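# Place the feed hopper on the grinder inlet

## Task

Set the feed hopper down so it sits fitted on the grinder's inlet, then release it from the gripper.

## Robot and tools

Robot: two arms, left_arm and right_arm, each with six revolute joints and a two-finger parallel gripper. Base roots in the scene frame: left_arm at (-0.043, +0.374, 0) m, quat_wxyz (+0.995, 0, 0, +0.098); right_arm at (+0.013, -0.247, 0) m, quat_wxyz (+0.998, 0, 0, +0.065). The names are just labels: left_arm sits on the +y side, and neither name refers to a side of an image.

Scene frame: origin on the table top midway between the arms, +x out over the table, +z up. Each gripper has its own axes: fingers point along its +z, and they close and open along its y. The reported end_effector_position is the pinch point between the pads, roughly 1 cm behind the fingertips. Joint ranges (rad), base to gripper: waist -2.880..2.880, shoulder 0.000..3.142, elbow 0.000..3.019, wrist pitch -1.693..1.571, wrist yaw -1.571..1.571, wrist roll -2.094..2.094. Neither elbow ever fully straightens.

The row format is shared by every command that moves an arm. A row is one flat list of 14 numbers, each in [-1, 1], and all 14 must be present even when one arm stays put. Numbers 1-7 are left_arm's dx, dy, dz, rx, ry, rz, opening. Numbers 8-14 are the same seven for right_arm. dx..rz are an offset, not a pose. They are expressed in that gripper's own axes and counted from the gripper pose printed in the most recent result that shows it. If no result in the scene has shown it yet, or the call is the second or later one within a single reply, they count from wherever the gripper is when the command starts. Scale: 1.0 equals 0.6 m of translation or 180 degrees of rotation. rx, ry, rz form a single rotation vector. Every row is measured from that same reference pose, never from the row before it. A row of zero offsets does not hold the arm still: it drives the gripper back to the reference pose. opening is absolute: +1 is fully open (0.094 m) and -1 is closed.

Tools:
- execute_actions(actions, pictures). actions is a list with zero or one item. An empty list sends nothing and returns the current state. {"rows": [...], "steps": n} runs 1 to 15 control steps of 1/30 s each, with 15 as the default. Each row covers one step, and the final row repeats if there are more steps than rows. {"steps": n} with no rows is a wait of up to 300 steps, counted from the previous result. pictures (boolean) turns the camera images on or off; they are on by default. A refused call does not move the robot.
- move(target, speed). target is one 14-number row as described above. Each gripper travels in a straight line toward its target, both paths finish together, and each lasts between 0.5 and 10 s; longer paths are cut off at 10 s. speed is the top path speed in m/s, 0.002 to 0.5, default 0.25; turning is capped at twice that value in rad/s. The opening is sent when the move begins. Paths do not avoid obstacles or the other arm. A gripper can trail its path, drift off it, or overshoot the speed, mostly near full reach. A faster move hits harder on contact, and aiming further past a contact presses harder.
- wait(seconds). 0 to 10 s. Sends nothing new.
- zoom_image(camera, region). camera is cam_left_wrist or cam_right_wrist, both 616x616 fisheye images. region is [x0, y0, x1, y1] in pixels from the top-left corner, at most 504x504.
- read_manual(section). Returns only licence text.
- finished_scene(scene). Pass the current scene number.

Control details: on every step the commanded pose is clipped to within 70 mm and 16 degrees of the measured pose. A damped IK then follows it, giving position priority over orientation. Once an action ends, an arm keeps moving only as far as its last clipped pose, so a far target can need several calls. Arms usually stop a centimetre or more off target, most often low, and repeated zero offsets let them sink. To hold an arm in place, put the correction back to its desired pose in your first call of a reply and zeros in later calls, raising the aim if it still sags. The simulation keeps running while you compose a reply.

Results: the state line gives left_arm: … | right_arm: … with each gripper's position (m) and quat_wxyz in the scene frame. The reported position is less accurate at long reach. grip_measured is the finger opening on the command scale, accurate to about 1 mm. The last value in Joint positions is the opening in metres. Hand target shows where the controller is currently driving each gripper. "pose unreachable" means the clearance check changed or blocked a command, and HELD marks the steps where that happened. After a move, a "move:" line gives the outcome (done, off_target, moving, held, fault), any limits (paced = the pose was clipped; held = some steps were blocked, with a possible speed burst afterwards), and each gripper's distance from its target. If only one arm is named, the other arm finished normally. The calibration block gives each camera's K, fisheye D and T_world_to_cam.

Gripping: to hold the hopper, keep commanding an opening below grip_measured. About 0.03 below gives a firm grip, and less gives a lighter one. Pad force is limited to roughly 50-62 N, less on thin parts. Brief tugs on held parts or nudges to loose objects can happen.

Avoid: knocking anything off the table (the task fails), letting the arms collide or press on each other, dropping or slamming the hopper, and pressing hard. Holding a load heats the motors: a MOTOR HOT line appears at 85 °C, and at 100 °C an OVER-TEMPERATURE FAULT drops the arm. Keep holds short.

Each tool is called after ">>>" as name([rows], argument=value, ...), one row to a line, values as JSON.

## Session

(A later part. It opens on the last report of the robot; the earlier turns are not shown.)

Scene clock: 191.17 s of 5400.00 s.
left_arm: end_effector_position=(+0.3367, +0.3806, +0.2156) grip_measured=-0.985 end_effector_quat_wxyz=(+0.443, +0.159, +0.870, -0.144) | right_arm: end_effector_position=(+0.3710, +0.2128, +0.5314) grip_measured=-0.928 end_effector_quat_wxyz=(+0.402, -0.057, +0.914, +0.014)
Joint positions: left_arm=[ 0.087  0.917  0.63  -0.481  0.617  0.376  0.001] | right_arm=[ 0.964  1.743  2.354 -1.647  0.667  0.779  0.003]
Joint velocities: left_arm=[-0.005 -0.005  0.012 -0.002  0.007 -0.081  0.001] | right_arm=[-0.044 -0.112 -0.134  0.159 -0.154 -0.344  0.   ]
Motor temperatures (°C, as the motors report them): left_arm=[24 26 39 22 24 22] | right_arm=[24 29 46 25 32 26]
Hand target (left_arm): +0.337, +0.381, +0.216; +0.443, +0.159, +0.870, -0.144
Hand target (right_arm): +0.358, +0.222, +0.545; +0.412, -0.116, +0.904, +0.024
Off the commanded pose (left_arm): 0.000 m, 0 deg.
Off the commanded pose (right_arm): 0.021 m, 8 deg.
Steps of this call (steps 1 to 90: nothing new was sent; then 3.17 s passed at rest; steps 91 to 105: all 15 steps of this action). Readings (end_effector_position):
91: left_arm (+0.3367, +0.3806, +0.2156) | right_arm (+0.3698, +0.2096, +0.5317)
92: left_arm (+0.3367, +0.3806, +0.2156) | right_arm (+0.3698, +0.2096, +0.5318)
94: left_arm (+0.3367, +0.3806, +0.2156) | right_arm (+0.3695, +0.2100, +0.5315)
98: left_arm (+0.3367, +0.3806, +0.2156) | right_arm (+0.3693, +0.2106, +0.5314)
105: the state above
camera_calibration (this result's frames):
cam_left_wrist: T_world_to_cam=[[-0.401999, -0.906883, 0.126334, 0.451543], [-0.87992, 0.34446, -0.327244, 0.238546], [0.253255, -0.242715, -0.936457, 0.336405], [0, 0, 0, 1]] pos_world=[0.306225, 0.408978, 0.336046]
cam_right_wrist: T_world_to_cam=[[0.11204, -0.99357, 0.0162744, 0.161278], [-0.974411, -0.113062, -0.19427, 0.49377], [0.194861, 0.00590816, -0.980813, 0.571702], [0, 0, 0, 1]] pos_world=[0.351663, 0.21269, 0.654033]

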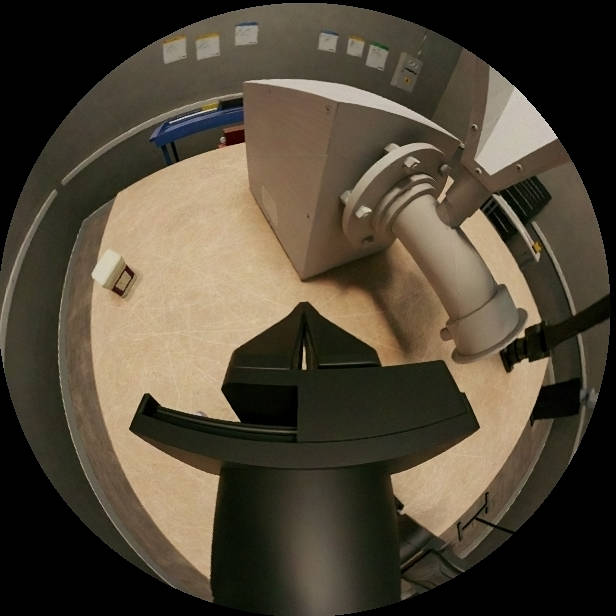

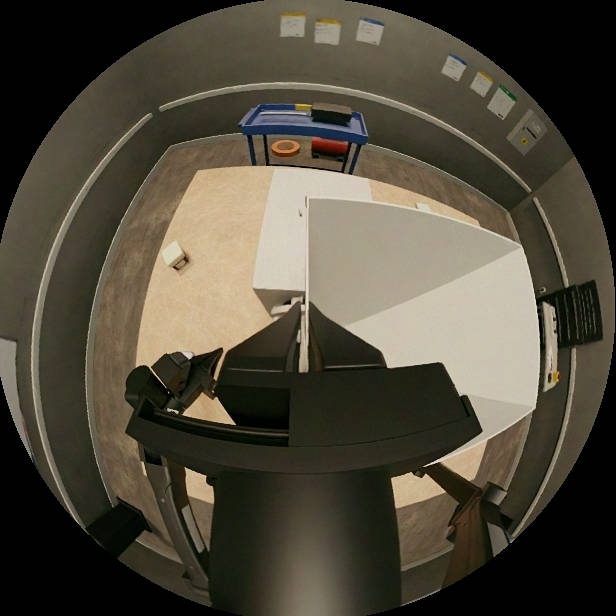

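>>> execute_actions([
  {"rows":[[0,0,0,0,0,0,-1,-0.002,0.021,-0.033,-0.018,0,-0.03,-1],[0,0,0,0,0,0,-1,0,0.024,-0.034,-0.018,0,-0.03,-1],[0,0,0,0,0,0,-1,0.002,0.027,-0.036,-0.018,0,-0.03,-1],[0,0,0,0,0,0,-1,0.004,0.030,-0.037,-0.018,0,-0.03,-1],[0,0,0,0,0,0,-1,0.006,0.033,-0.039,-0.018,0,-0.03,-1],[0,0,0,0,0,0,-1,0.008,0.036,-0.040,-0.018,0,-0.03,-1],[0,0,0,0,0,0,-1,0.010,0.039,-0.042,-0.018,0,-0.03,-1],[0,0,0,0,0,0,-1,0.012,0.042,-0.044,-0.018,0,-0.03,-1],[0,0,0,0,0,0,-1,0.014,0.045,-0.046,-0.018,0,-0.03,-1],[0,0,0,0,0,0,-1,0.016,0.048,-0.048,-0.018,0,-0.03,-1],[0,0,0,0,0,0,-1,0.018,0.052,-0.050,-0.018,0,-0.03,-1],[0,0,0,0,0,0,-1,0.020,0.057,-0.052,-0.018,0,-0.03,-1]],"steps":15},
])

>>> zoom_image(camera="cam_left_wrist", region=[400, 100, 540, 240])

Scene clock: 193.93 s of 5400.00 s.
left_arm: end_effector_position=(+0.3367, +0.3806, +0.2156) grip_measured=-0.985 end_effector_quat_wxyz=(+0.443, +0.159, +0.870, -0.144) | right_arm: end_effector_position=(+0.3705, +0.2128, +0.5311) grip_measured=-0.928 end_effector_quat_wxyz=(+0.402, -0.063, +0.914, +0.007)
Joint positions: left_arm=[ 0.087  0.917  0.63  -0.481  0.617  0.376  0.001] | right_arm=[ 0.966  1.751  2.367 -1.664  0.673  0.773  0.003]
Joint velocities: left_arm=[ 0.005 -0.015  0.012  0.017  0.022  0.007 -0.   ] | right_arm=[-0.005  0.044  0.066 -0.066 -0.051  0.037 -0.001]
Motor temperatures (°C, as the motors report them): left_arm=[24 26 39 22 24 22] | right_arm=[24 29 46 25 32 26]
Hand target (left_arm): +0.337, +0.381, +0.216; +0.443, +0.159, +0.870, -0.144
Hand target (right_arm): +0.336, +0.240, +0.541; +0.402, -0.112, +0.908, +0.023
Off the commanded pose (left_arm): 0.000 m, 0 deg.
Off the commanded pose (right_arm): 0.048 m, 6 deg.
Steps of this call (steps 1 to 68: nothing new was sent; steps 69 to 83: all 15 steps of this action). Readings (end_effector_position):
69: left_arm (+0.3367, +0.3806, +0.2156) | right_arm (+0.3711, +0.2131, +0.5311)
70: left_arm (+0.3367, +0.3806, +0.2156) | right_arm (+0.3710, +0.2131, +0.5310)
72: left_arm (+0.3367, +0.3806, +0.2156) | right_arm (+0.3709, +0.2130, +0.5309)
76: left_arm (+0.3367, +0.3806, +0.2156) | right_arm (+0.3706, +0.2126, +0.5311)
83: the state above
camera_calibration (this result's frames):
cam_left_wrist: T_world_to_cam=[[-0.401999, -0.906883, 0.126334, 0.451543], [-0.87992, 0.34446, -0.327244, 0.238546], [0.253255, -0.242715, -0.936457, 0.336405], [0, 0, 0, 1]] pos_world=[0.306225, 0.408978, 0.336046]
cam_right_wrist: T_world_to_cam=[[0.115421, -0.992735, 0.0339839, 0.150512], [-0.974014, -0.119824, -0.192193, 0.493421], [0.194869, -0.0109176, -0.980769, 0.575023], [0, 0, 0, 1]] pos_world=[0.351173, 0.21482, 0.653681]

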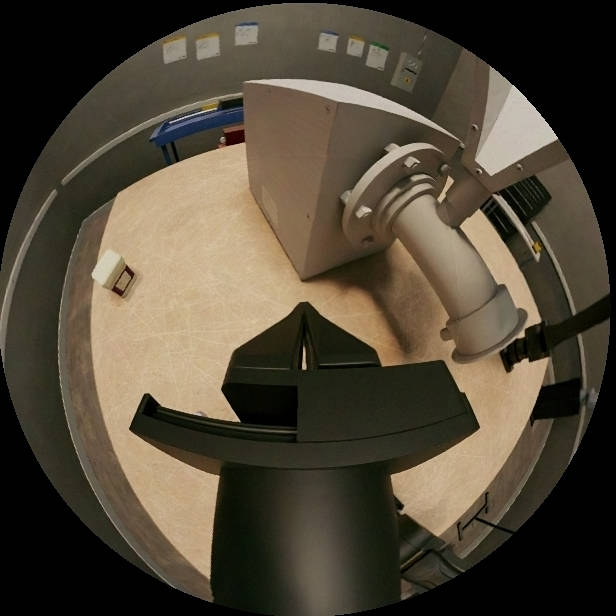

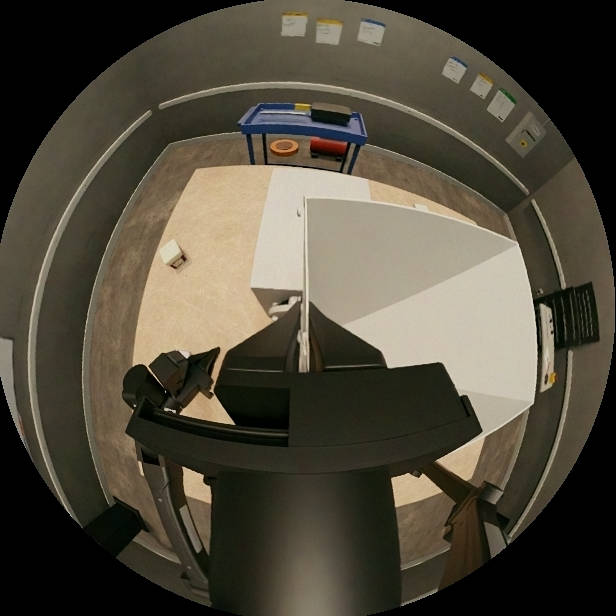

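Region (400, 100, 540, 240) of cam_left_wrist's 616x616 image, scaled by 3.600, with more detail than that image has.

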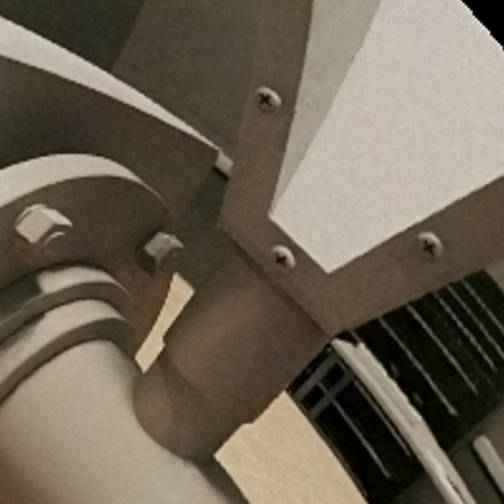

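>>> execute_actions([
  {"rows":[[0,0,0,0,0,0,-1,0.017,0.046,-0.047,-0.014,0,-0.024,-1],[0,0,0,0,0,0,-1,0.014,0.039,-0.042,-0.012,0,-0.020,-1],[0,0,0,0,0,0,-1,0.011,0.032,-0.037,-0.010,0,-0.016,-1],[0,0,0,0,0,0,-1,0.008,0.025,-0.032,-0.008,0,-0.012,-1],[0,0,0,0,0,0,-1,0.005,0.018,-0.027,-0.006,0,-0.008,-1],[0,0,0,0,0,0,-1,0.002,0.011,-0.022,-0.004,0,-0.004,-1],[0,0,0,0,0,0,-1,-0.001,0.004,-0.017,-0.004,0,-0.002,-1],[0,0,0,0,0,0,-1,-0.004,-0.002,-0.013,-0.004,0,0,-1],[0,0,0,0,0,0,-1,-0.007,-0.008,-0.009,-0.004,0,0,-1],[0,0,0,0,0,0,-1,-0.010,-0.014,-0.005,-0.004,0,0,-1],[0,0,0,0,0,0,-1,-0.013,-0.020,-0.001,-0.004,0,0,-1],[0,0,0,0,0,0,-1,-0.016,-0.026,0.003,-0.004,0,0,-1],[0,0,0,0,0,0,-1,-0.018,-0.031,0.007,-0.004,0,0,-1],[0,0,0,0,0,0,-1,-0.020,-0.036,0.010,-0.004,0,0,-1]],"steps":15},
])

>>> zoom_image(camera="cam_left_wrist", region=[400, 100, 540, 240])

Scene clock: 197.37 s of 5400.00 s.
left_arm: end_effector_position=(+0.3367, +0.3806, +0.2156) grip_measured=-0.985 end_effector_quat_wxyz=(+0.443, +0.159, +0.870, -0.144) | right_arm: end_effector_position=(+0.3784, +0.2078, +0.5178) grip_measured=-0.928 end_effector_quat_wxyz=(+0.383, -0.054, +0.922, +0.010)
Joint positions: left_arm=[ 0.087  0.917  0.63  -0.481  0.617  0.376  0.001] | right_arm=[ 0.94   1.743  2.332 -1.654  0.631  0.785  0.003]
Joint velocities: left_arm=[ 0.005  0.005 -0.007 -0.007 -0.022 -0.007  0.   ] | right_arm=[-0.19  -0.005 -0.271  0.09  -0.139 -0.022 -0.002]
Motor temperatures (°C, as the motors report them): left_arm=[24 26 39 22 24 22] | right_arm=[24 29 47 25 31 26]
Hand target (left_arm): +0.337, +0.381, +0.216; +0.443, +0.159, +0.870, -0.144
Hand target (right_arm): +0.385, +0.193, +0.537; +0.401, -0.064, +0.914, +0.011
Off the commanded pose (left_arm): 0.000 m, 0 deg.
Off the commanded pose (right_arm): 0.025 m, 3 deg.
Steps of this call (steps 1 to 88: nothing new was sent; steps 89 to 103: all 15 steps of this action). Readings (end_effector_position):
89: left_arm (+0.3367, +0.3806, +0.2156) | right_arm (+0.3706, +0.2124, +0.5312)
90: left_arm (+0.3367, +0.3806, +0.2156) | right_arm (+0.3705, +0.2123, +0.5313)
92: left_arm (+0.3367, +0.3806, +0.2156) | right_arm (+0.3704, +0.2122, +0.5312)
96: left_arm (+0.3367, +0.3806, +0.2156) | right_arm (+0.3708, +0.2120, +0.5311)
103: the state above
camera_calibration (this result's frames):
cam_left_wrist: T_world_to_cam=[[-0.401999, -0.906883, 0.126334, 0.451543], [-0.87992, 0.34446, -0.327244, 0.238546], [0.253255, -0.242715, -0.936457, 0.336405], [0, 0, 0, 1]] pos_world=[0.306225, 0.408978, 0.336046]
cam_right_wrist: T_world_to_cam=[[0.102411, -0.994561, 0.0190097, 0.158066], [-0.9828, -0.104115, -0.152523, 0.477415], [0.153673, -0.00306276, -0.988117, 0.578181], [0, 0, 0, 1]] pos_world=[0.364165, 0.208683, 0.641122]

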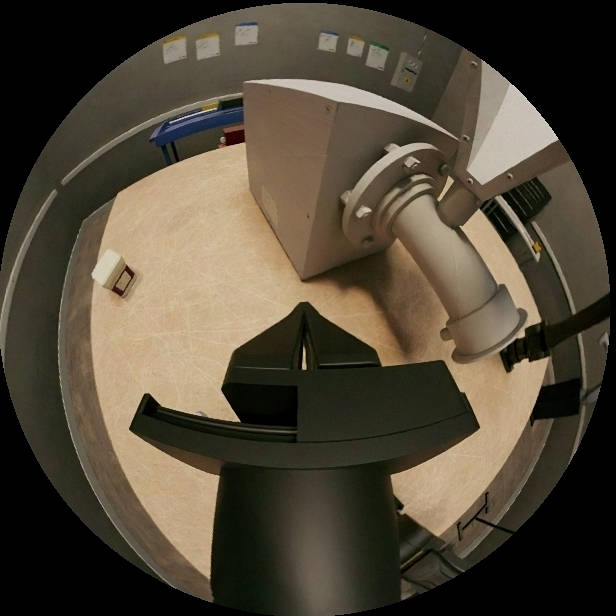

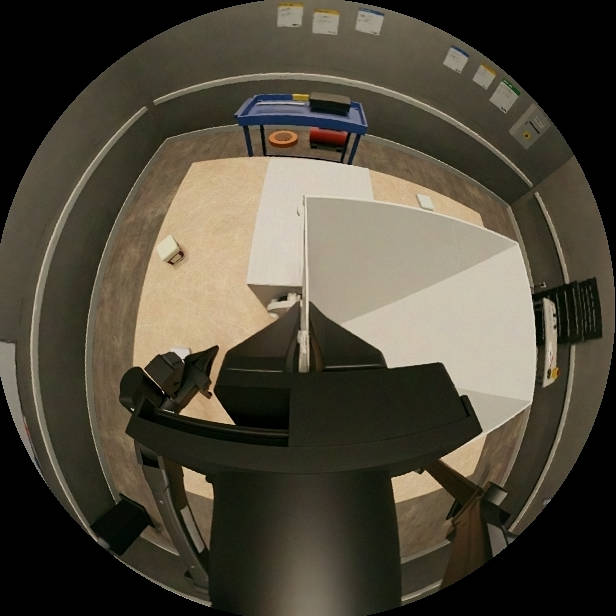

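Region (400, 100, 540, 240) of cam_left_wrist's 616x616 image, scaled by 3.600, with more detail than that image has.

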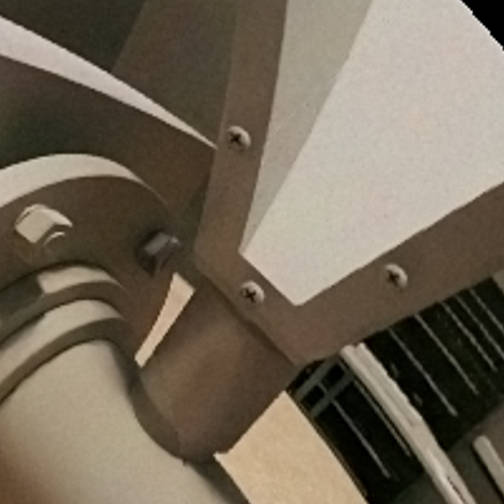

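Dropping. Ease down, neutral laterally.

>>> execute_actions([
  {"rows":[[0,0,0,0,0,0,-1,-0.022,-0.020,-0.012,0,-0.008,0,-1],[0,0,0,0,0,0,-1,-0.018,-0.017,-0.009,0,-0.007,0,-1],[0,0,0,0,0,0,-1,-0.014,-0.014,-0.006,0,-0.006,0,-1],[0,0,0,0,0,0,-1,-0.010,-0.011,-0.003,0,-0.005,0,-1],[0,0,0,0,0,0,-1,-0.006,-0.009,0,0,-0.004,0,-1],[0,0,0,0,0,0,-1,-0.002,-0.007,0.003,0,-0.003,0,-1],[0,0,0,0,0,0,-1,0.002,-0.006,0.006,0,-0.002,0,-1],[0,0,0,0,0,0,-1,0.006,-0.005,0.009,0,-0.001,0,-1],[0,0,0,0,0,0,-1,0.010,-0.005,0.012,0,0,0,-1],[0,0,0,0,0,0,-1,0.013,-0.005,0.015,0,0,0,-1]],"steps":14},
])

>>> zoom_image(camera="cam_left_wrist", region=[400, 100, 540, 240])

Scene clock: 199.13 s of 5400.00 s.
left_arm: end_effector_position=(+0.3367, +0.3806, +0.2156) grip_measured=-0.985 end_effector_quat_wxyz=(+0.443, +0.159, +0.870, -0.144) | right_arm: end_effector_position=(+0.3825, +0.1998, +0.5100) grip_measured=-0.927 end_effector_quat_wxyz=(+0.380, -0.031, +0.924, +0.019)
Joint positions: left_arm=[ 0.087  0.917  0.63  -0.481  0.617  0.376  0.001] | right_arm=[ 0.924  1.709  2.262 -1.613  0.62   0.821  0.003]
Joint velocities: left_arm=[-0.015 -0.005 -0.007 -0.007 -0.007 -0.051 -0.001] | right_arm=[-0.015 -0.044 -0.051  0.037  0.037 -0.037  0.001]
Motor temperatures (°C, as the motors report them): left_arm=[24 26 39 22 24 22] | right_arm=[24 29 46 25 31 26]
Hand target (left_arm): +0.337, +0.381, +0.216; +0.443, +0.159, +0.870, -0.144
Hand target (right_arm): +0.380, +0.204, +0.506; +0.382, -0.053, +0.922, +0.010
Off the commanded pose (left_arm): 0.000 m, 0 deg.
Off the commanded pose (right_arm): 0.007 m, 3 deg.
Steps of this call (steps 1 to 39: nothing new was sent; steps 40 to 53: all 14 steps of this action). Readings (end_effector_position):
40: left_arm (+0.3367, +0.3806, +0.2156) | right_arm (+0.3847, +0.2041, +0.5131)
41: left_arm (+0.3367, +0.3806, +0.2156) | right_arm (+0.3847, +0.2041, +0.5131)
43: left_arm (+0.3367, +0.3806, +0.2156) | right_arm (+0.3847, +0.2041, +0.5127)
47: left_arm (+0.3367, +0.3806, +0.2156) | right_arm (+0.3851, +0.2041, +0.5100)
53: the state above
camera_calibration (this result's frames):
cam_left_wrist: T_world_to_cam=[[-0.401999, -0.906883, 0.126334, 0.451543], [-0.87992, 0.34446, -0.327244, 0.238546], [0.253255, -0.242715, -0.936457, 0.336405], [0, 0, 0, 1]] pos_world=[0.306225, 0.408978, 0.336046]
cam_right_wrist: T_world_to_cam=[[0.0665272, -0.99766, -0.0157607, 0.181924], [-0.98693, -0.0634716, -0.148125, 0.470707], [0.146778, 0.0254091, -0.988843, 0.567195], [0, 0, 0, 1]] pos_world=[0.3692, 0.196963, 0.633458]

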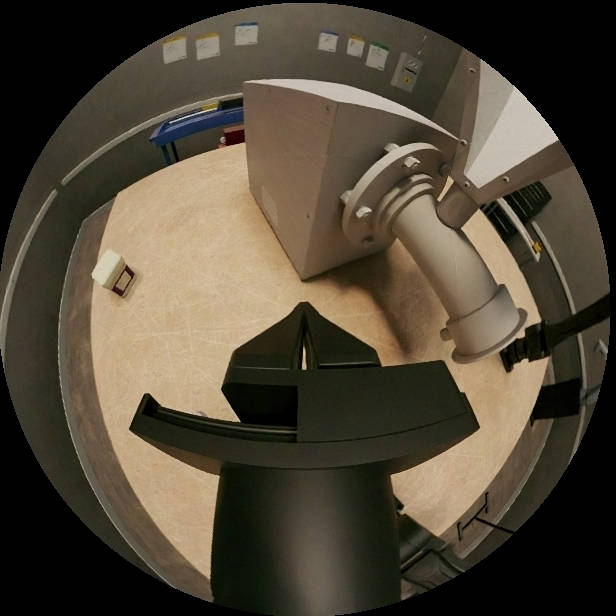

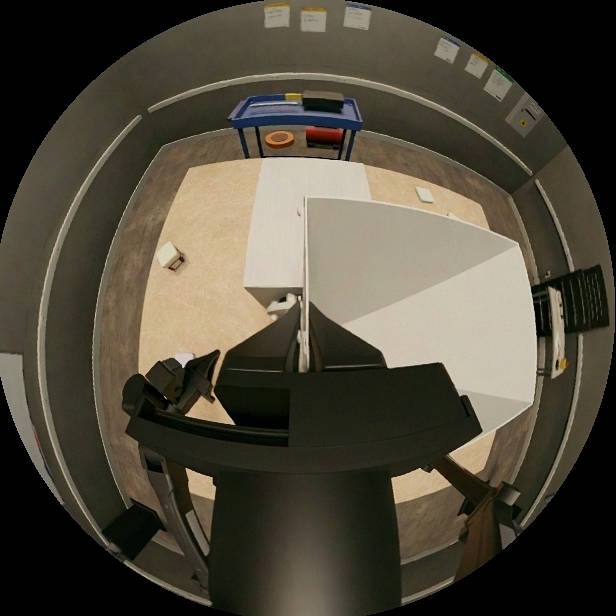

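Region (400, 100, 540, 240) of cam_left_wrist's 616x616 image, scaled by 3.600, with more detail than that image has.

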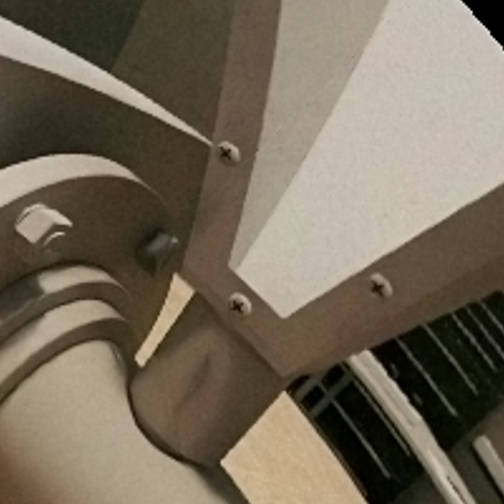

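Seated. Release.

>>> execute_actions([
  {"rows":[[0,0,0,0,0,0,-1,0.002,0.004,0.002,0,0,0,-1],[0,0,0,0,0,0,-1,0,0.003,0,0,0,0,-0.93],[0,0,0,0,0,0,-1,0,0.002,0,0,0,0,-0.9],[0,0,0,0,0,0,-1,0,0,0,0,0,0,-0.85],[0,0,0,0,0,0,-1,0,0,0,0,0,0,-0.75],[0,0,0,0,0,0,-1,0,0,0,0,0,0,-0.6],[0,0,0,0,0,0,-1,0,0,0,0,0,0,-0.4],[0,0,0,0,0,0,-1,0,0,0,0,0,0,-0.2],[0,0,0,0,0,0,-1,0,0,0,0,0,0,0],[0,0,0,0,0,0,-1,0,0,0,0,0,0,0.2]],"steps":13},
], pictures=false)

>>> move(target=[0,0,0,0,0,0,-1,0,0,-0.12,0,0,0,0.2])

>>> zoom_image(camera="cam_left_wrist", region=[400, 100, 540, 240])

Scene clock: 200.90 s of 5400.00 s.
left_arm: end_effector_position=(+0.3367, +0.3806, +0.2156) grip_measured=-0.985 end_effector_quat_wxyz=(+0.443, +0.159, +0.870, -0.144) | right_arm: end_effector_position=(+0.3830, +0.1994, +0.5110) grip_measured=+0.196 end_effector_quat_wxyz=(+0.383, -0.025, +0.923, +0.021)
Joint positions: left_arm=[ 0.087  0.917  0.63  -0.481  0.617  0.376  0.001] | right_arm=[ 0.924  1.708  2.26  -1.609  0.625  0.831  0.056]
Joint velocities: left_arm=[-0.024 -0.005 -0.002  0.002 -0.081  0.037  0.   ] | right_arm=[ 0.005 -0.015 -0.002 -0.007  0.037 -0.066  0.004]
Motor temperatures (°C, as the motors report them): left_arm=[24 26 39 22 24 22] | right_arm=[24 29 46 25 31 26]
Hand target (left_arm): +0.337, +0.381, +0.216; +0.443, +0.159, +0.870, -0.144
Hand target (right_arm): +0.383, +0.200, +0.510; +0.381, -0.031, +0.924, +0.019
Off the commanded pose (left_arm): 0.000 m, 0 deg.
Off the commanded pose (right_arm): 0.001 m, 1 deg.
Steps of this call (steps 1 to 40: nothing new was sent; steps 41 to 53: all 13 steps of this action). Readings (end_effector_position):
41: left_arm (+0.3367, +0.3806, +0.2156) | right_arm (+0.3827, +0.2003, +0.5099)
42: left_arm (+0.3367, +0.3806, +0.2156) | right_arm (+0.3827, +0.2003, +0.5099)
44: left_arm (+0.3367, +0.3806, +0.2156) | right_arm (+0.3829, +0.1999, +0.5103)
48: left_arm (+0.3367, +0.3806, +0.2156) | right_arm (+0.3830, +0.1994, +0.5110)
53: the state above

Scene clock: 202.07 s of 5400.00 s.
left_arm: end_effector_position=(+0.3367, +0.3806, +0.2156) grip_measured=-0.985 end_effector_quat_wxyz=(+0.443, +0.159, +0.870, -0.144) | right_arm: end_effector_position=(+0.3339, +0.1966, +0.5496) grip_measured=+0.197 end_effector_quat_wxyz=(+0.402, -0.043, +0.914, +0.039)
Joint positions: left_arm=[ 0.087  0.917  0.63  -0.481  0.617  0.376  0.001] | right_arm=[ 1.012  1.662  2.301 -1.675  0.67   0.857  0.056]
Joint velocities: left_arm=[-0.015 -0.015 -0.002  0.017  0.095  0.037  0.001] | right_arm=[ 0.005 -0.015 -0.022 -0.002  0.037  0.007 -0.   ]
Motor temperatures (°C, as the motors report them): left_arm=[24 26 39 22 24 22] | right_arm=[24 29 46 25 31 26]
Hand target (left_arm): +0.337, +0.381, +0.216; +0.443, +0.159, +0.870, -0.144
Hand target (right_arm): +0.332, +0.195, +0.560; +0.405, -0.035, +0.912, +0.047
Off the commanded pose (left_arm): 0.000 m, 0 deg.
Off the commanded pose (right_arm): 0.012 m, 4 deg.
joint sent to its limit (right arm) — the command would take joint 4 (wrist pitch) past its lower limit, so that joint was sent only as far as its limit.
move: off_target (right_arm)
camera_calibration (this result's frames):
cam_left_wrist: T_world_to_cam=[[-0.401999, -0.906883, 0.126334, 0.451543], [-0.87992, 0.34446, -0.327244, 0.238546], [0.253255, -0.242715, -0.936457, 0.336405], [0, 0, 0, 1]] pos_world=[0.306225, 0.408978, 0.336046]
cam_right_wrist: T_world_to_cam=[[0.105714, -0.993592, -0.0399843, 0.182076], [-0.975965, -0.0959651, -0.195658, 0.457273], [0.190567, 0.0597072, -0.979857, 0.587251], [0, 0, 0, 1]] pos_world=[0.315124, 0.189729, 0.672171]

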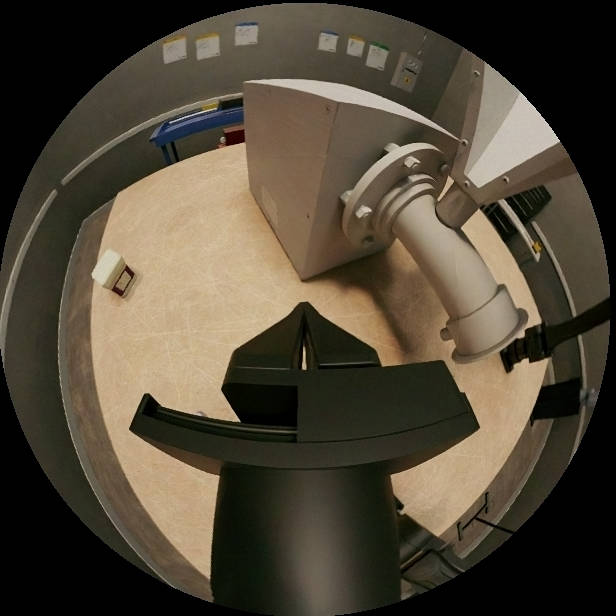

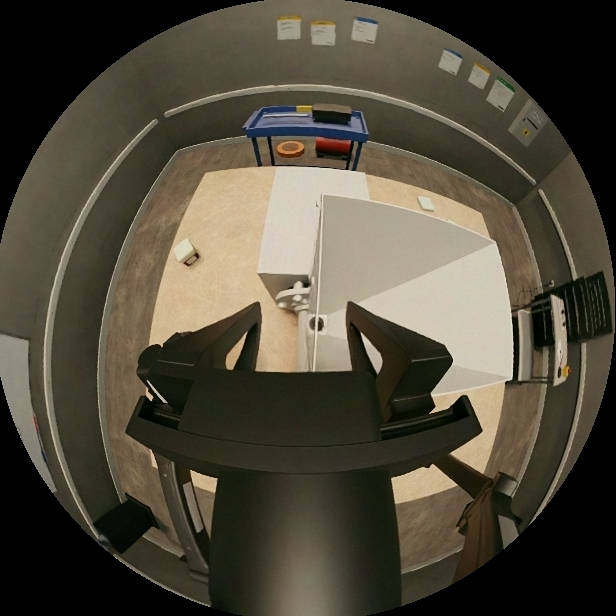

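Region (400, 100, 540, 240) of cam_left_wrist's 616x616 image, scaled by 3.600, with more detail than that image has.

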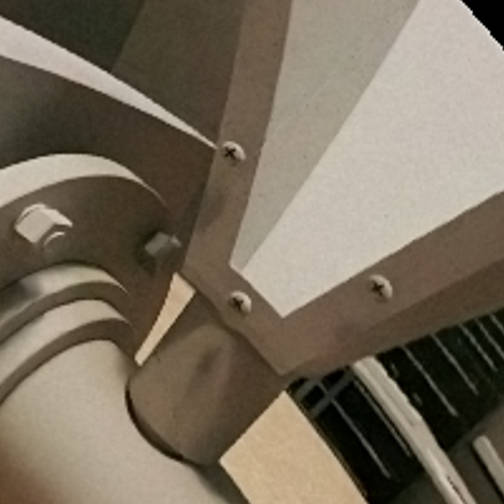

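>>> finished_scene(scene=2)

The scene is finished: the task was done.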